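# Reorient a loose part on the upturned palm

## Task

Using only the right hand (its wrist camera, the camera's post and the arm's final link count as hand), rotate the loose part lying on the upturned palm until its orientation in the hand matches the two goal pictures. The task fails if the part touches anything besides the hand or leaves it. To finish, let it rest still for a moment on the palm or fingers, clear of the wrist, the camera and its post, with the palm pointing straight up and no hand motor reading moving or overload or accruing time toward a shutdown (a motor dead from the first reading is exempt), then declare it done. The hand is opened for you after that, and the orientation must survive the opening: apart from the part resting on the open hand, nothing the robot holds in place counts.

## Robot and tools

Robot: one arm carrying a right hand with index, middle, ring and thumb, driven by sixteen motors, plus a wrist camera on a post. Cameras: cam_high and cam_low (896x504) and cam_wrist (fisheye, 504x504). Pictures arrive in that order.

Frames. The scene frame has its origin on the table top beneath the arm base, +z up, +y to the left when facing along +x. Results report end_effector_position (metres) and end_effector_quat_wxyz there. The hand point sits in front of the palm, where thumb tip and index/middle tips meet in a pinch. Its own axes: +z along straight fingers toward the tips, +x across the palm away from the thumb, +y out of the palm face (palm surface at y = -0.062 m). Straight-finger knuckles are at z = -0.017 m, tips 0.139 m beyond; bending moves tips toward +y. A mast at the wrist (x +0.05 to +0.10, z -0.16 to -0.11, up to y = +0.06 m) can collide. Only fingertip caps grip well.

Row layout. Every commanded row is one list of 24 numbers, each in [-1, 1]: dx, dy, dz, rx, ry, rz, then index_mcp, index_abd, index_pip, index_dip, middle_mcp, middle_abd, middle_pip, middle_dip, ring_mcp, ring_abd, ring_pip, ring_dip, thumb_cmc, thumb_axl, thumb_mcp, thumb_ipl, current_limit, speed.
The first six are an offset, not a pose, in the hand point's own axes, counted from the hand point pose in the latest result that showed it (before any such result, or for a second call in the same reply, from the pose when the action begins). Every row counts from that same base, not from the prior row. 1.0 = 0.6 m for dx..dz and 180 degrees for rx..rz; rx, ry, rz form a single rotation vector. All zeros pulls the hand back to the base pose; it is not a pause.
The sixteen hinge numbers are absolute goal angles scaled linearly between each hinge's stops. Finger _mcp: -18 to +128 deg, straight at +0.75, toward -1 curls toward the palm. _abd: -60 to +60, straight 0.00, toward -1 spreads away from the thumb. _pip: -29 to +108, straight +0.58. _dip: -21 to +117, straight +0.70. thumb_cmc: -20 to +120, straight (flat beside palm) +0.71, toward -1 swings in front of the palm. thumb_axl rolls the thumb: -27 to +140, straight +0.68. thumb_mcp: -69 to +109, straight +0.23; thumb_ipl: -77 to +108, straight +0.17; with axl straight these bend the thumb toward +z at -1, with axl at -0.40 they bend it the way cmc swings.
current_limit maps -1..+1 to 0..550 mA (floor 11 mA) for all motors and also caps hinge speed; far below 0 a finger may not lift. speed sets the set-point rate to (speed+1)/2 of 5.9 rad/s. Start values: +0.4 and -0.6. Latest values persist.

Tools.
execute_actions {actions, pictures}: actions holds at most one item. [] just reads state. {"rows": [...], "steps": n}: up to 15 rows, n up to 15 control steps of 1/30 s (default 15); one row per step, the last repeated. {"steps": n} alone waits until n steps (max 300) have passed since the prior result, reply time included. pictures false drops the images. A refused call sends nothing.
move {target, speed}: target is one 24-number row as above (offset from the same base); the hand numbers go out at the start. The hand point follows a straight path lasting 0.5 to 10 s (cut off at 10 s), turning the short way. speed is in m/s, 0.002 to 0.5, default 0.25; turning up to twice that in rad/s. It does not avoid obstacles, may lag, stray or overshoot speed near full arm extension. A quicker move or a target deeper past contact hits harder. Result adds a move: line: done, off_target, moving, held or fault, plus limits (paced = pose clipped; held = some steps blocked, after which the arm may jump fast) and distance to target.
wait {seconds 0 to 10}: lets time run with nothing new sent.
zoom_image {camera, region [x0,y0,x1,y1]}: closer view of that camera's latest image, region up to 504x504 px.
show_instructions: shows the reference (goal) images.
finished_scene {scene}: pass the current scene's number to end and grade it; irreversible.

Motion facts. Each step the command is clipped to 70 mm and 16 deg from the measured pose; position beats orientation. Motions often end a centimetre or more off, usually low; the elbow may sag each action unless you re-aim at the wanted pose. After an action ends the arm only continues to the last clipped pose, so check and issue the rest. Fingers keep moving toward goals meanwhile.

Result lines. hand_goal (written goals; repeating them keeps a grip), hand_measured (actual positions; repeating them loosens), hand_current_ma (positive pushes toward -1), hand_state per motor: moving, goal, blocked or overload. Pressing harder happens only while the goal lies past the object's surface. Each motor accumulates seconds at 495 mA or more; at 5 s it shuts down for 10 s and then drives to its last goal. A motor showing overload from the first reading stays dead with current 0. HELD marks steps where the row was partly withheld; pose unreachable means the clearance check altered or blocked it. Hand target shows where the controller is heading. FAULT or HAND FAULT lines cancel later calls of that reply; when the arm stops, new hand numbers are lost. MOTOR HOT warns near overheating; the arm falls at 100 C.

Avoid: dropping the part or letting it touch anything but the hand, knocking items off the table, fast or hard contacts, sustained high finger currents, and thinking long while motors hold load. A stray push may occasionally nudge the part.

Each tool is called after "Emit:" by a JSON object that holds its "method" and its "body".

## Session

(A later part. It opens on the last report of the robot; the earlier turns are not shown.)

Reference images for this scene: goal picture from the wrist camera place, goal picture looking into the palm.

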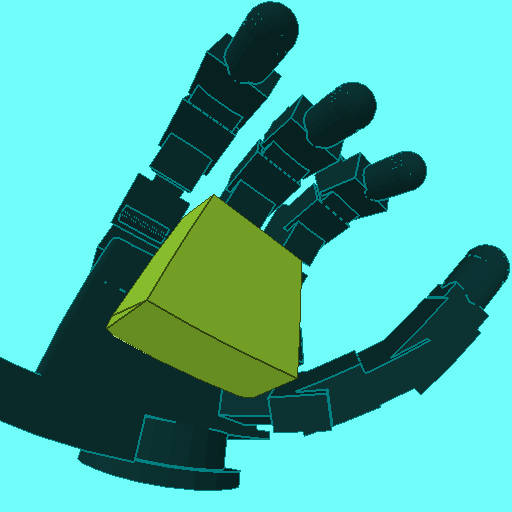

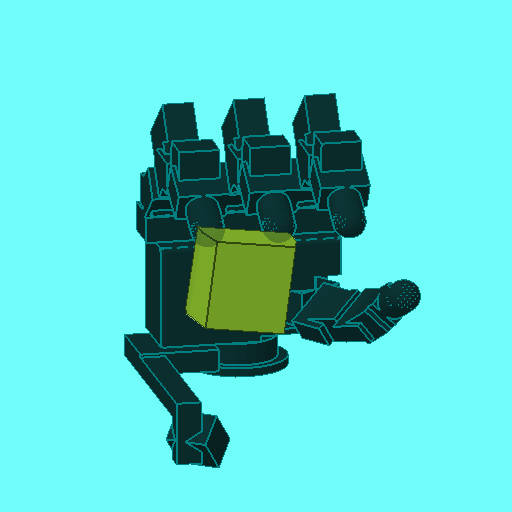

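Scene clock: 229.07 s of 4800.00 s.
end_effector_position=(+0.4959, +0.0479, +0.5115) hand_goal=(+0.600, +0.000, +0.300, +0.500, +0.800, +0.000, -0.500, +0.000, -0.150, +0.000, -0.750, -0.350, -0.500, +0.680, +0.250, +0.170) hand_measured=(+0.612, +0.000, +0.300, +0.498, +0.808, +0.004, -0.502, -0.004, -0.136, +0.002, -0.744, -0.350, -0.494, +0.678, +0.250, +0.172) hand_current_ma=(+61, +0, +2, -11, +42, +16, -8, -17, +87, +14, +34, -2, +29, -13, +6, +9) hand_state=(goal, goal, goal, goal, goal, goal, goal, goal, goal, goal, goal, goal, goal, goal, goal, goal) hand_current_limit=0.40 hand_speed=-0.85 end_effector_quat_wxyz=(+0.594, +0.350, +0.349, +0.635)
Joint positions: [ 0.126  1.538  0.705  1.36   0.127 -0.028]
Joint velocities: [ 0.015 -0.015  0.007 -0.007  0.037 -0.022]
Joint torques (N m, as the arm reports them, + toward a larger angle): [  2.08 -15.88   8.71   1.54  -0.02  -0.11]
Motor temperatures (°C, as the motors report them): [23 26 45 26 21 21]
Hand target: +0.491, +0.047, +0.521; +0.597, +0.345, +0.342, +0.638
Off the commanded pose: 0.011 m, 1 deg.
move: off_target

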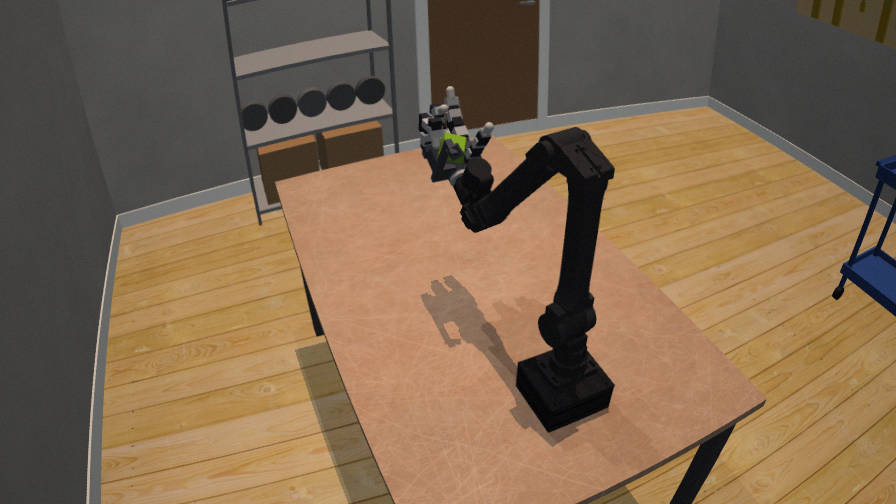

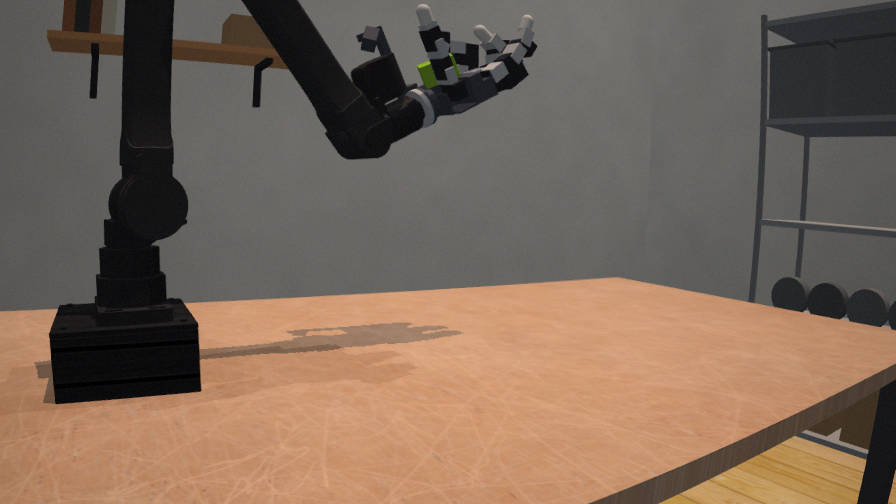

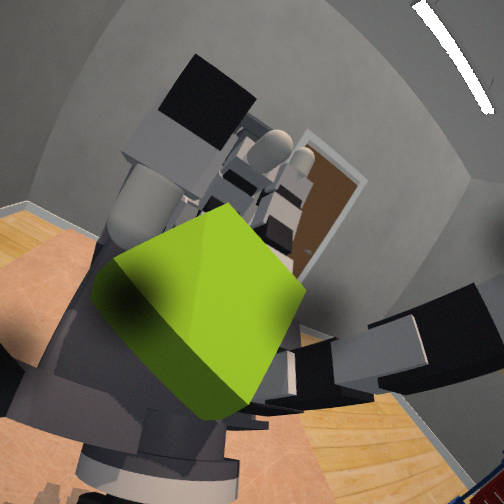

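Emit:
{"method": "move", "body": {"target": [0,0.03,0,0.08,0,0, 0.6,0,0.3,0.5, 0.8,0,-0.5,0, -0.4,0.0,-0.55,-0.27, -0.5,0.68,0.25,0.17, 0.4,-0.9], "speed": 0.08}}

Scene clock: 236.33 s of 4800.00 s.
end_effector_position=(+0.4907, +0.0452, +0.5312) hand_goal=(+0.600, +0.000, +0.300, +0.500, +0.800, +0.000, -0.500, +0.000, -0.400, +0.000, -0.550, -0.270, -0.500, +0.680, +0.250, +0.170) hand_measured=(+0.612, +0.000, +0.300, +0.498, +0.808, +0.004, -0.502, -0.004, -0.338, +0.020, -0.538, -0.278, -0.472, +0.684, +0.252, +0.172) hand_current_ma=(+61, +0, +2, -11, +42, +16, -8, -17, +378, +96, +58, -37, +154, +26, +7, +9) hand_state=(goal, goal, goal, goal, goal, goal, goal, goal, blocked, goal, goal, goal, blocked, goal, goal, goal) hand_current_limit=0.40 hand_speed=-0.90 end_effector_quat_wxyz=(+0.552, +0.415, +0.424, +0.586)
Joint positions: [ 0.126  1.269  0.66   0.898  0.129 -0.009]
Joint velocities: [-0.005 -0.015  0.002 -0.027 -0.007 -0.066]
Joint torques (N m, as the arm reports them, + toward a larger angle): [  2.21 -12.16   9.25   1.54   0.16   0.02]
Motor temperatures (°C, as the motors report them): [23 27 44 25 21 21]
Hand target: +0.487, +0.047, +0.528; +0.544, +0.421, +0.426, +0.587
Off the commanded pose: 0.006 m, 1 deg.
move: done

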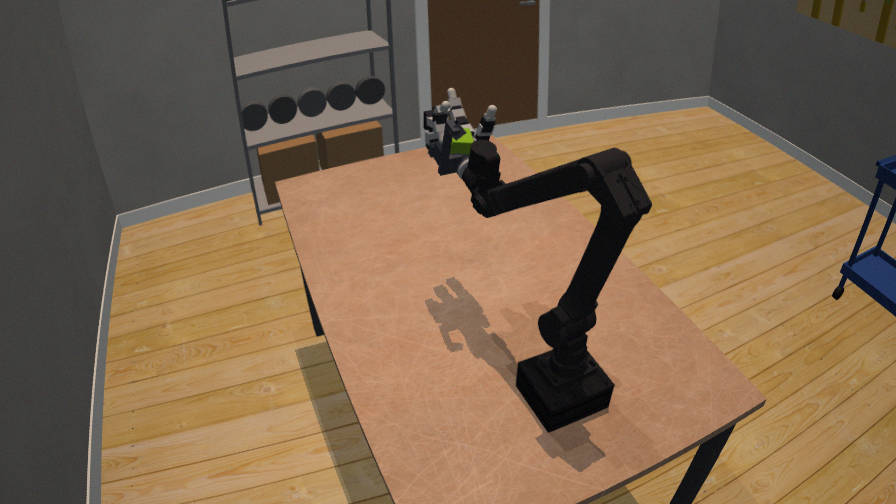

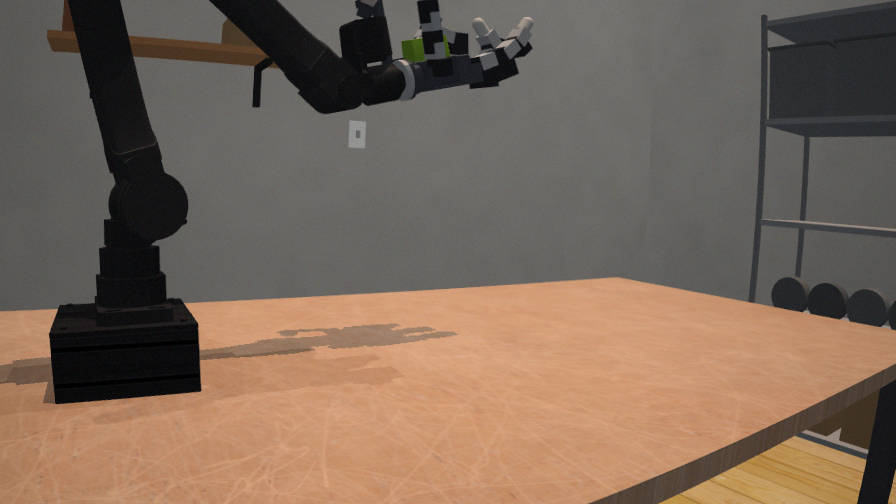

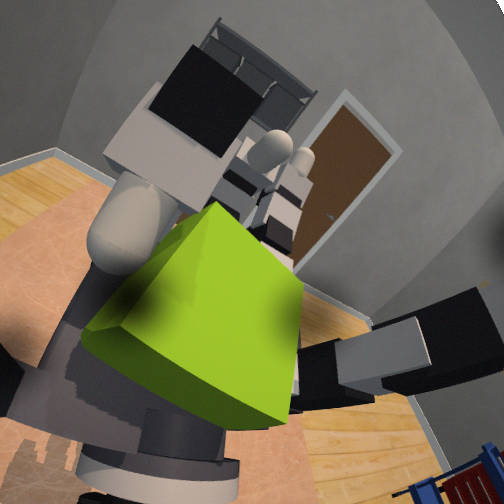

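Emit:
{"method": "move", "body": {"target": [0,0.02,0,0.1,0,0, 0.8,0,-0.95,-0.5, 0.8,0,-0.95,-0.5, -0.3,0.35,-0.58,-0.27, -0.45,0.68,0.25,0.17, 0.4,-0.7], "speed": 0.1}}

Scene clock: 243.60 s of 4800.00 s.
end_effector_position=(+0.4865, +0.0417, +0.4999) hand_goal=(+0.800, +0.000, -0.950, -0.500, +0.800, +0.000, -0.950, -0.500, -0.300, +0.350, -0.580, -0.270, -0.450, +0.680, +0.250, +0.170) hand_measured=(+0.810, +0.000, -0.948, -0.498, +0.808, +0.004, -0.948, -0.498, -0.284, +0.336, -0.576, -0.272, -0.440, +0.682, +0.252, +0.172) hand_current_ma=(+56, +0, +11, +11, +42, +15, +8, +11, +99, -72, +21, -10, +53, +13, +7, +9) hand_state=(goal, goal, goal, goal, goal, goal, goal, goal, goal, goal, goal, goal, goal, goal, goal, goal) hand_current_limit=0.40 hand_speed=-0.70 end_effector_quat_wxyz=(+0.471, +0.508, +0.530, +0.490)
Joint positions: [0.126 1.032 0.66  0.28  0.129 0.019]
Joint velocities: [-0.005 -0.005 -0.017 -0.012 -0.007  0.007]
Joint torques (N m, as the arm reports them, + toward a larger angle): [ 2.34 -9.52 16.47  1.49 -0.04  0.05]
Motor temperatures (°C, as the motors report them): [23 26 44 25 21 21]
Hand target: +0.485, +0.044, +0.542; +0.479, +0.495, +0.511, +0.514
Off the commanded pose: 0.043 m, 4 deg.
move: off_target

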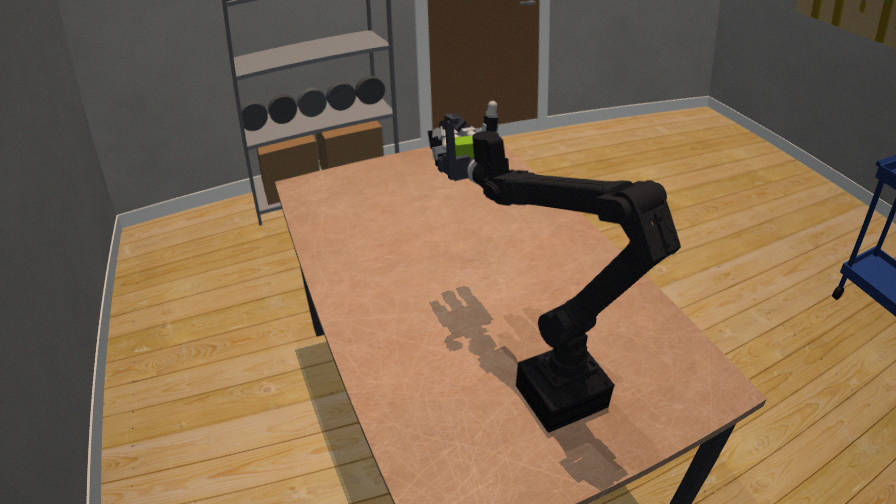

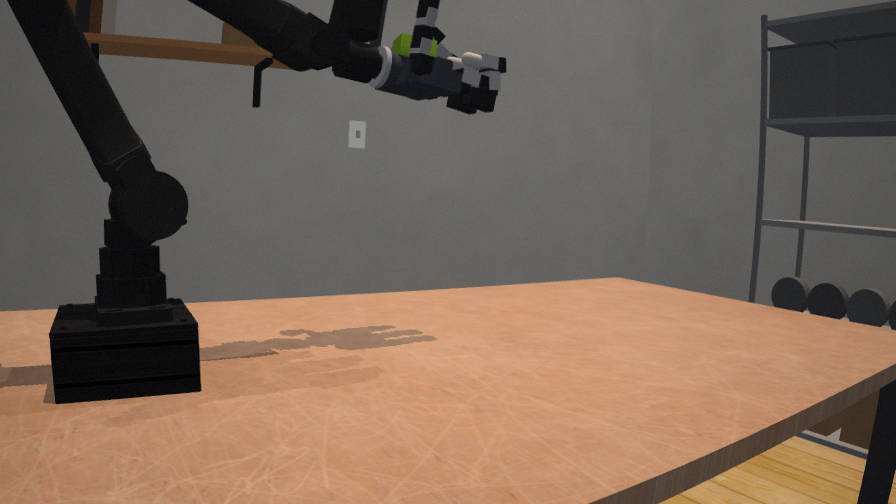

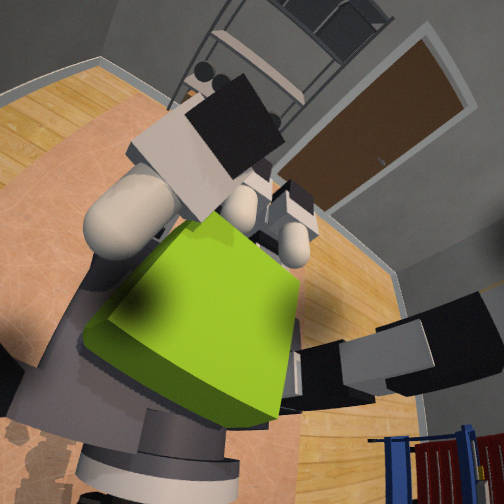

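Emit:
{"method": "move", "body": {"target": [0,0.03,0,0.13,0,0, 0.4,0,-0.98,-0.6, 0.4,0,-0.98,-0.6, 0.4,0.0,-0.98,-0.6, -0.45,0.68,0.25,0.17, 0.4,-0.7], "speed": 0.08}}

Scene clock: 249.53 s of 4800.00 s.
end_effector_position=(+0.4831, +0.0418, +0.4629) hand_goal=(+0.400, +0.000, -0.980, -0.600, +0.400, +0.000, -0.980, -0.600, +0.400, +0.000, -0.980, -0.600, -0.450, +0.680, +0.250, +0.170) hand_measured=(+0.420, +0.000, -0.978, -0.598, +0.416, +0.004, -0.980, -0.600, +0.406, +0.002, -0.980, -0.598, -0.444, +0.682, +0.250, +0.172) hand_current_ma=(+107, +0, +6, +11, +96, +14, +4, -1, +31, +14, +3, +12, +33, +13, -6, +8) hand_state=(goal, goal, goal, goal, goal, goal, goal, goal, goal, goal, goal, goal, goal, goal, goal, goal) hand_current_limit=0.40 hand_speed=-0.70 end_effector_quat_wxyz=(+0.339, +0.599, +0.639, +0.344)
Joint positions: [ 0.126  0.953  0.853 -0.479  0.105  0.055]
Joint velocities: [ 0.005 -0.015 -0.012 -0.032 -0.007  0.051]
Joint torques (N m, as the arm reports them, + toward a larger angle): [ 1.94 -8.49 18.66  1.41  0.03 -0.01]
Motor temperatures (°C, as the motors report them): [23 26 47 25 21 21]
Hand target: +0.485, +0.041, +0.517; +0.356, +0.591, +0.620, +0.375
Off the commanded pose: 0.055 m, 5 deg.
move: off_target

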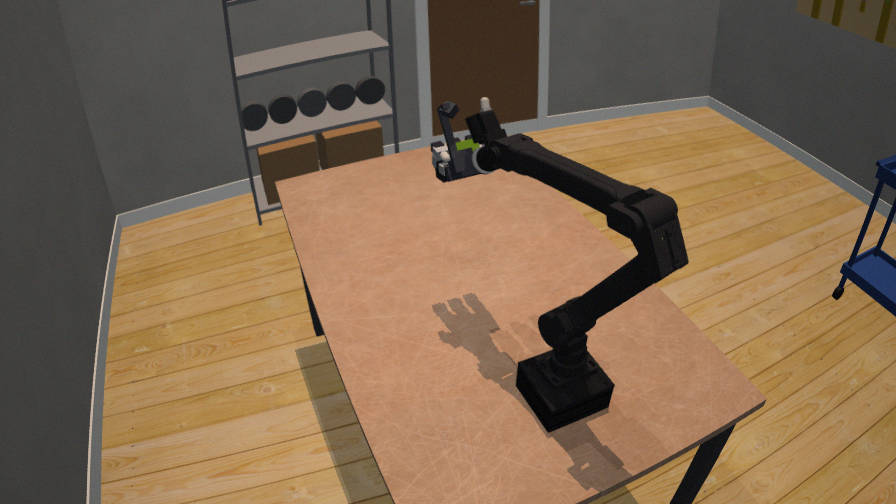

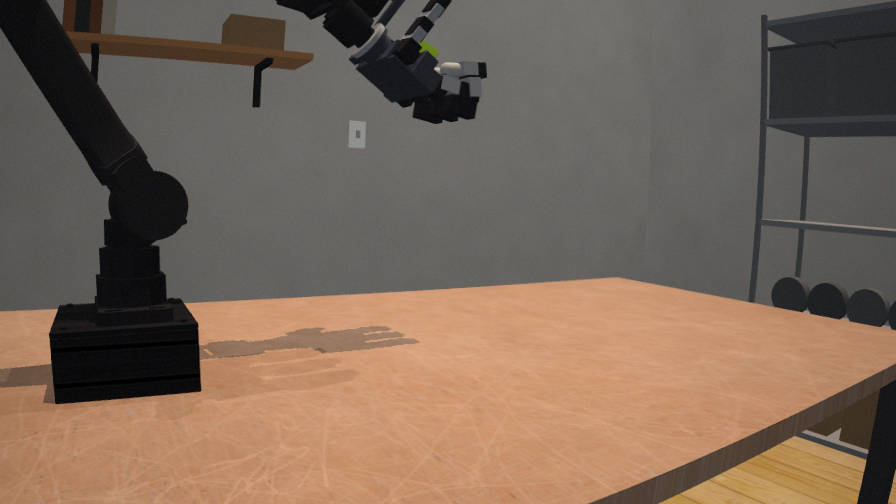

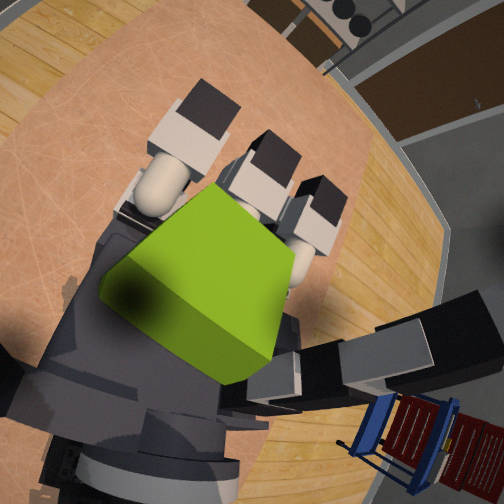

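Emit:
{"method": "move", "body": {"target": [0,0.03,0,-0.19,0,0, 0.8,0,-0.95,-0.5, 0.4,0,-0.98,-0.6, -0.1,0.0,-0.78,-0.36, -0.45,0.68,0.25,0.17, 0.4,-0.9], "speed": 0.1}}

Emit:
{"method": "show_instructions", "body": {}}

Scene clock: 257.73 s of 4800.00 s.
end_effector_position=(+0.4920, +0.0471, +0.4837) hand_goal=(+0.800, +0.000, -0.950, -0.500, +0.400, +0.000, -0.980, -0.600, -0.100, +0.000, -0.780, -0.360, -0.450, +0.680, +0.250, +0.170) hand_measured=(+0.806, +0.000, -0.954, -0.504, +0.416, +0.002, -0.980, -0.600, -0.086, +0.002, -0.780, -0.362, -0.444, +0.682, +0.250, +0.172) hand_current_ma=(+37, +0, -15, -20, +91, +10, +4, -1, +92, +14, +0, -11, +33, +13, -7, +8) hand_state=(goal, goal, goal, goal, goal, goal, goal, goal, goal, goal, goal, goal, goal, goal, goal, goal) hand_current_limit=0.40 hand_speed=-0.90 end_effector_quat_wxyz=(+0.496, +0.475, +0.511, +0.516)
Joint positions: [ 0.126  1.14   0.608  0.544  0.116 -0.008]
Joint velocities: [-0.015 -0.015 -0.007  0.022 -0.051 -0.037]
Joint torques (N m, as the arm reports them, + toward a larger angle): [ 1.2  -7.65 10.06  3.28  0.04 -0.18]
Motor temperatures (°C, as the motors report them): [23 26 49 25 21 21]
Hand target: +0.492, +0.042, +0.478; +0.503, +0.473, +0.509, +0.513
Off the commanded pose: 0.007 m, 1 deg.
move: done

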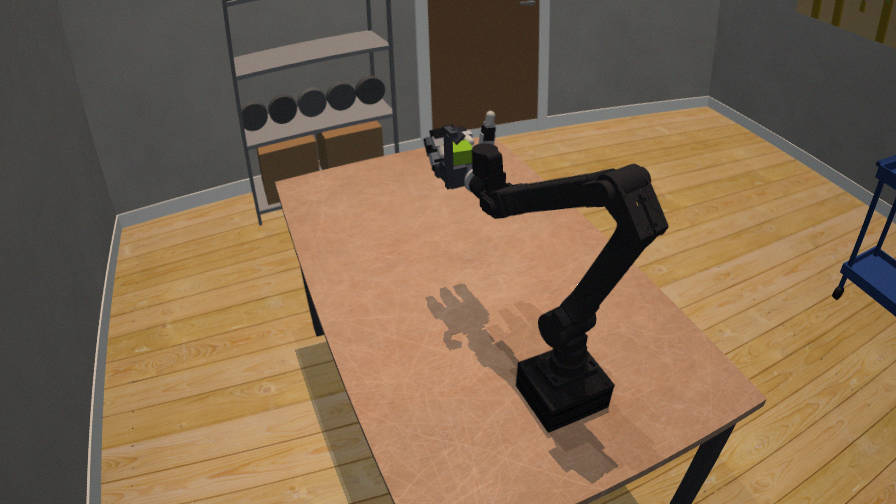

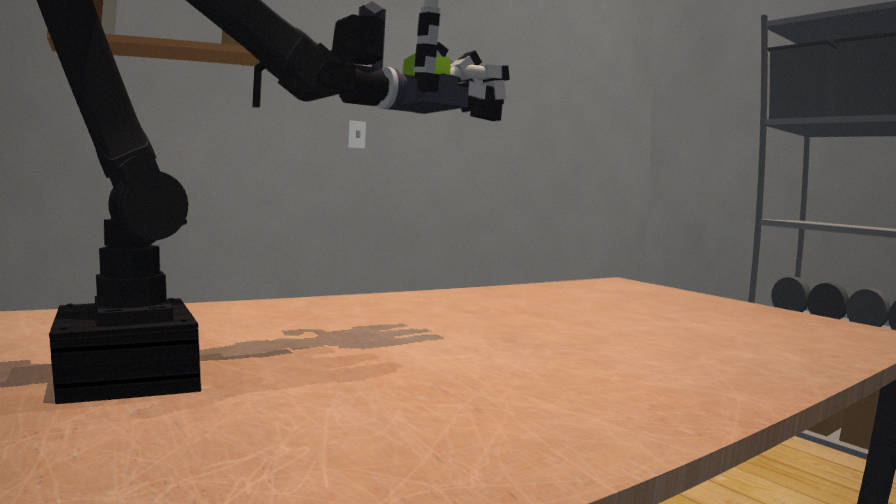

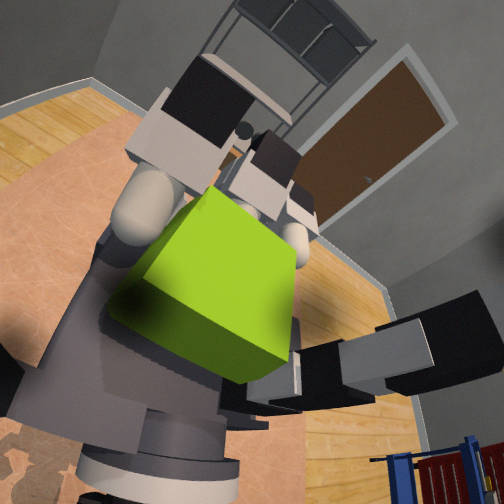

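Reference images for this scene: goal picture from the wrist camera place, goal picture looking into the palm.

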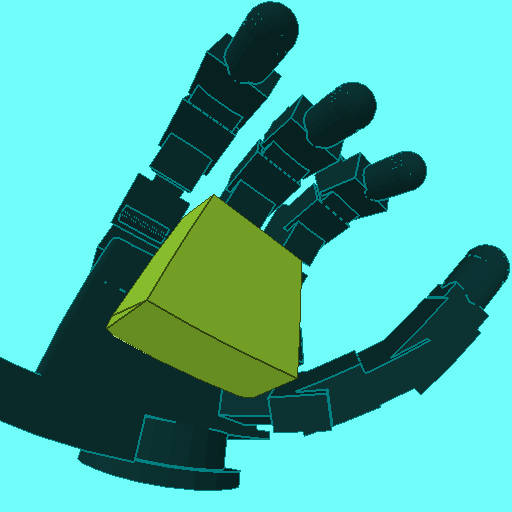

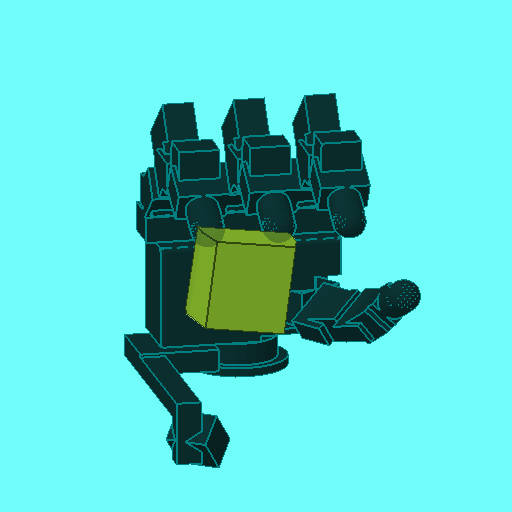

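Emit:
{"method": "move", "body": {"target": [0,0.01,0,0.005,0,0, 0.8,0,-0.95,-0.5, 0.8,0,-0.95,-0.5, -0.2,0.0,-0.7,-0.33, -0.3,0.68,0.25,0.17, 0.4,-0.85], "speed": 0.05}}

Scene clock: 264.20 s of 4800.00 s.
end_effector_position=(+0.4946, +0.0476, +0.4755) hand_goal=(+0.800, +0.000, -0.950, -0.500, +0.800, +0.000, -0.950, -0.500, -0.200, +0.000, -0.700, -0.330, -0.300, +0.680, +0.250, +0.170) hand_measured=(+0.806, +0.000, -0.954, -0.504, +0.806, +0.002, -0.954, -0.504, -0.190, +0.002, -0.706, -0.334, -0.298, +0.682, +0.250, +0.172) hand_current_ma=(+37, +0, -15, -20, +30, +10, -22, -20, +63, +14, -27, -23, +9, +13, -7, +8) hand_state=(goal, goal, goal, goal, goal, goal, goal, goal, goal, goal, goal, goal, goal, goal, goal, goal) hand_current_limit=0.40 hand_speed=-0.85 end_effector_quat_wxyz=(+0.489, +0.482, +0.521, +0.506)
Joint positions: [ 0.126  1.138  0.608  0.507  0.116 -0.009]
Joint velocities: [-0.005 -0.005 -0.007 -0.007  0.051 -0.007]
Joint torques (N m, as the arm reports them, + toward a larger angle): [  1.89 -11.18  12.09   1.59   0.08  -0.06]
Motor temperatures (°C, as the motors report them): [23 26 48 26 21 21]
Hand target: +0.492, +0.047, +0.489; +0.492, +0.479, +0.515, +0.512
Off the commanded pose: 0.014 m, 1 deg.
move: off_target

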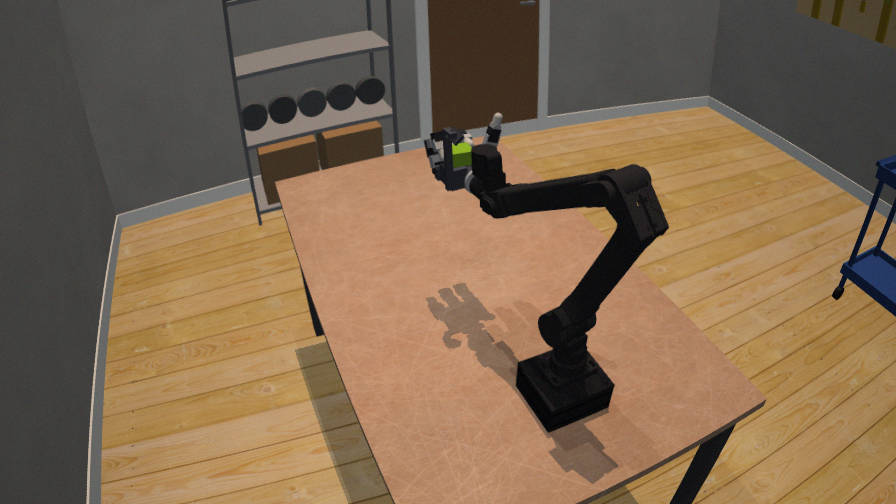

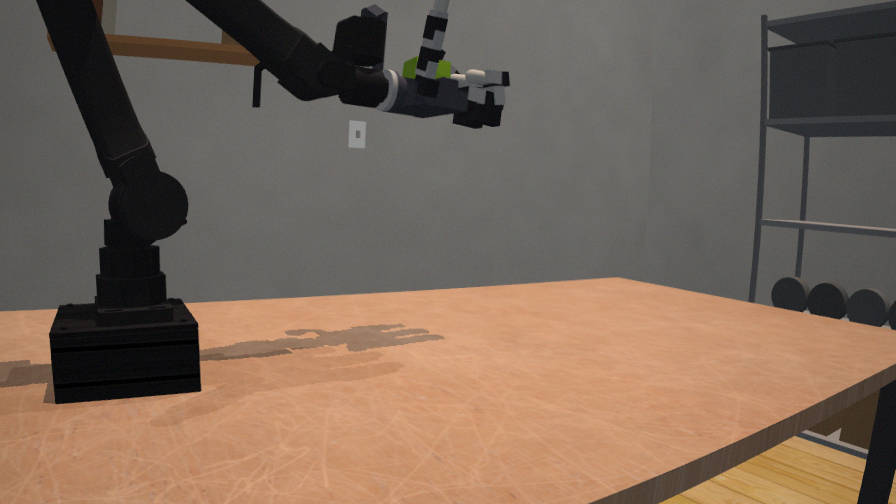

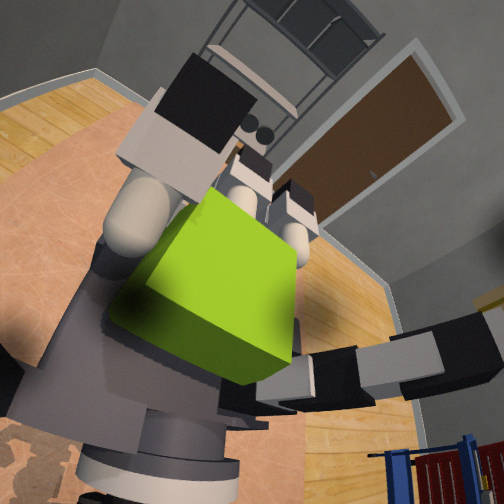

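Good match. Lift the ring tip upward by opening pip/dip.

Emit:
{"method": "move", "body": {"target": [0,0.015,0,-0.005,0,0, 0.5,0,0.2,0.4, 0.5,0,0.2,0.4, -0.2,0.0,0.1,0.4, -0.1,0.4,0.1,0.05, 0.4,-0.7], "speed": 0.05}}

Emit:
{"method": "move", "body": {"target": [0,0.015,0,0,0,0, 0.3,0,0.1,0.3, 0.3,0,0.1,0.3, 0.3,0.0,0.1,0.3, -0.1,0.3,0.05,0.0, 0.4,-0.6], "speed": 0.05}}

Scene clock: 270.97 s of 4800.00 s.
end_effector_position=(+0.4946, +0.0476, +0.4755) hand_goal=(+0.500, +0.000, +0.200, +0.400, +0.500, +0.000, +0.200, +0.400, -0.200, +0.000, +0.100, +0.400, -0.100, +0.400, +0.100, +0.050) hand_measured=(+0.522, +0.000, +0.200, +0.398, +0.518, +0.002, +0.200, +0.398, -0.194, +0.002, +0.096, +0.396, -0.096, +0.404, +0.102, +0.052) hand_current_ma=(+117, +0, -1, -12, +105, +10, -1, -12, +36, +14, -19, -19, +20, +25, +10, +11) hand_state=(blocked, goal, goal, goal, goal, goal, goal, goal, goal, goal, goal, goal, goal, goal, goal, goal) hand_current_limit=0.40 hand_speed=-0.70 end_effector_quat_wxyz=(+0.489, +0.482, +0.521, +0.506)
Joint positions: [ 0.126  1.138  0.608  0.507  0.116 -0.009]
Joint velocities: [-0.015  0.005  0.002  0.002  0.022  0.007]
Joint torques (N m, as the arm reports them, + toward a larger angle): [ 1.89 -9.3  11.99  2.21  0.07 -0.14]
Motor temperatures (°C, as the motors report them): [23 26 47 25 21 21]
Hand target: +0.495, +0.048, +0.484; +0.493, +0.479, +0.517, +0.510
Off the commanded pose: 0.009 m, 1 deg.
move: done

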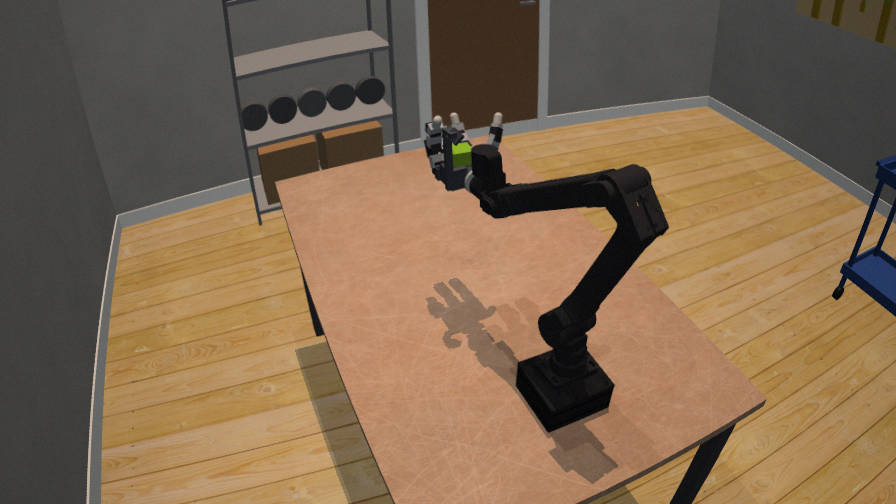

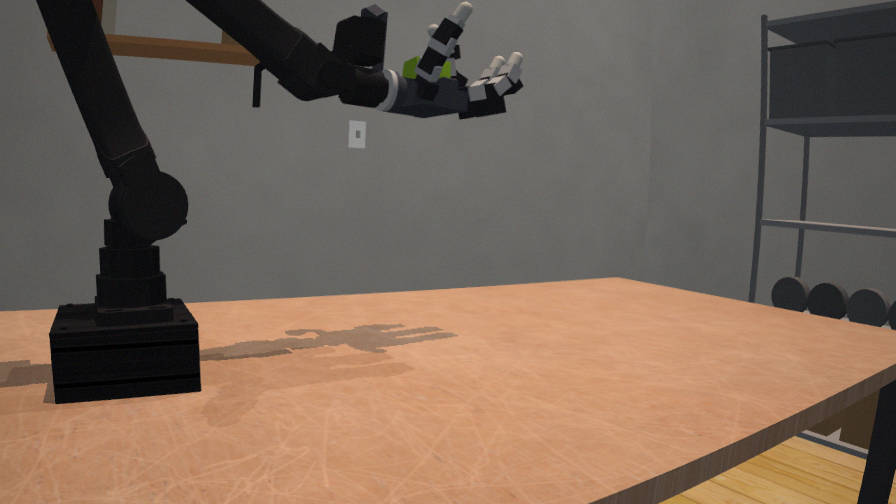

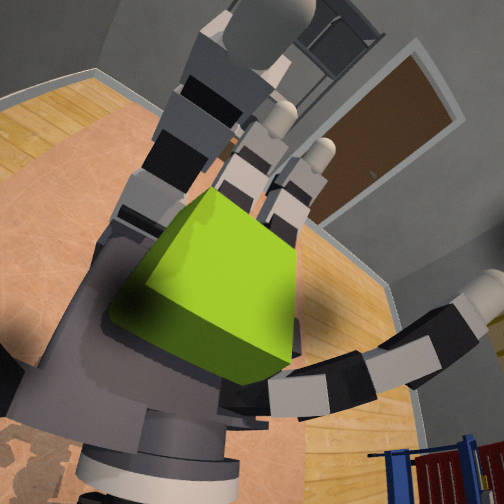

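Scene clock: 271.80 s of 4800.00 s.
end_effector_position=(+0.4959, +0.0478, +0.4715) hand_goal=(+0.300, +0.000, +0.100, +0.300, +0.300, +0.000, +0.100, +0.300, +0.300, +0.000, +0.100, +0.300, -0.100, +0.300, +0.050, +0.000) hand_measured=(+0.324, +0.000, +0.106, +0.302, +0.320, +0.002, +0.106, +0.302, +0.306, +0.002, +0.100, +0.302, -0.096, +0.304, +0.052, +0.002) hand_current_ma=(+133, +0, +28, +14, +119, +10, +28, +14, +40, +14, -5, +14, +23, +27, +11, +11) hand_state=(blocked, goal, goal, goal, blocked, goal, goal, goal, goal, goal, goal, goal, goal, goal, goal, goal) hand_current_limit=0.40 hand_speed=-0.60 end_effector_quat_wxyz=(+0.485, +0.486, +0.526, +0.502)
Joint positions: [ 0.126  1.138  0.608  0.491  0.116 -0.009]
Joint velocities: [-0.005 -0.005  0.007 -0.002 -0.007  0.007]
Joint torques (N m, as the arm reports them, + toward a larger angle): [  2.03 -10.51  12.24   1.75   0.07  -0.1 ]
Motor temperatures (°C, as the motors report them): [23 26 47 25 21 21]
Hand target: +0.495, +0.048, +0.484; +0.489, +0.482, +0.521, +0.506
Off the commanded pose: 0.013 m, 1 deg.
move: off_target

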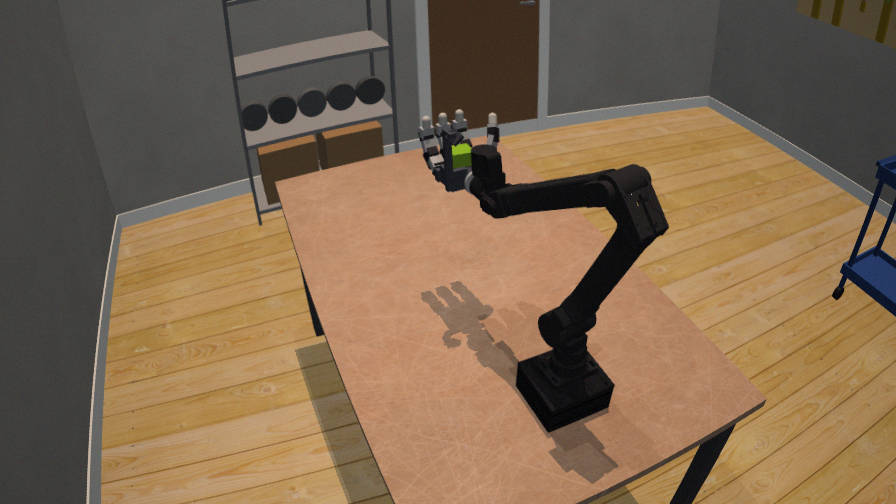

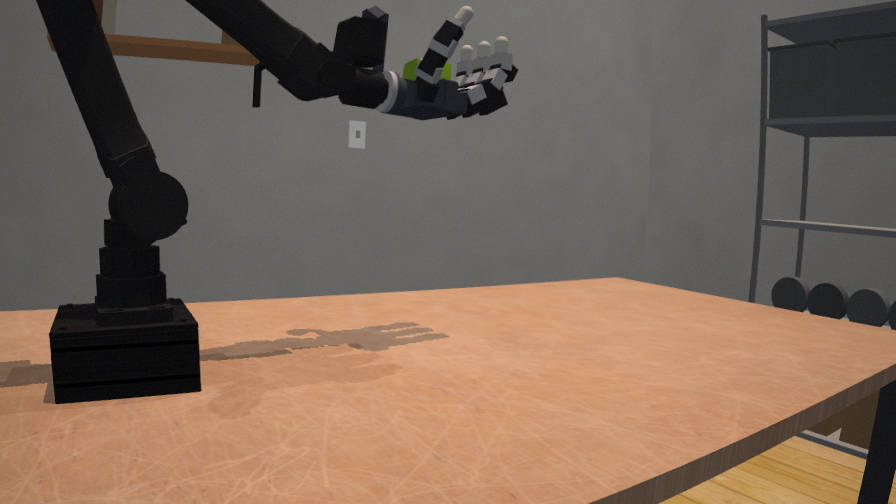

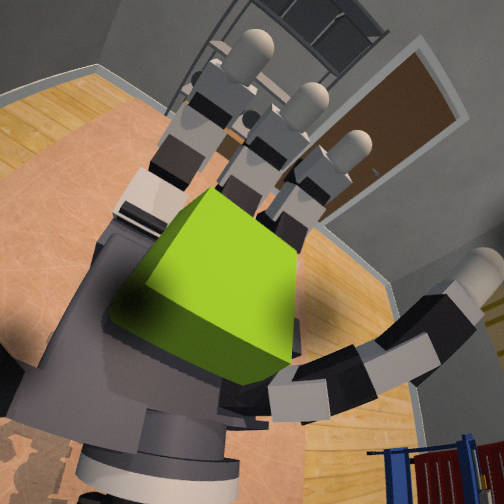

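Emit:
{"method": "finished_scene", "body": {"scene": 2}}

The scene is finished: the task was done.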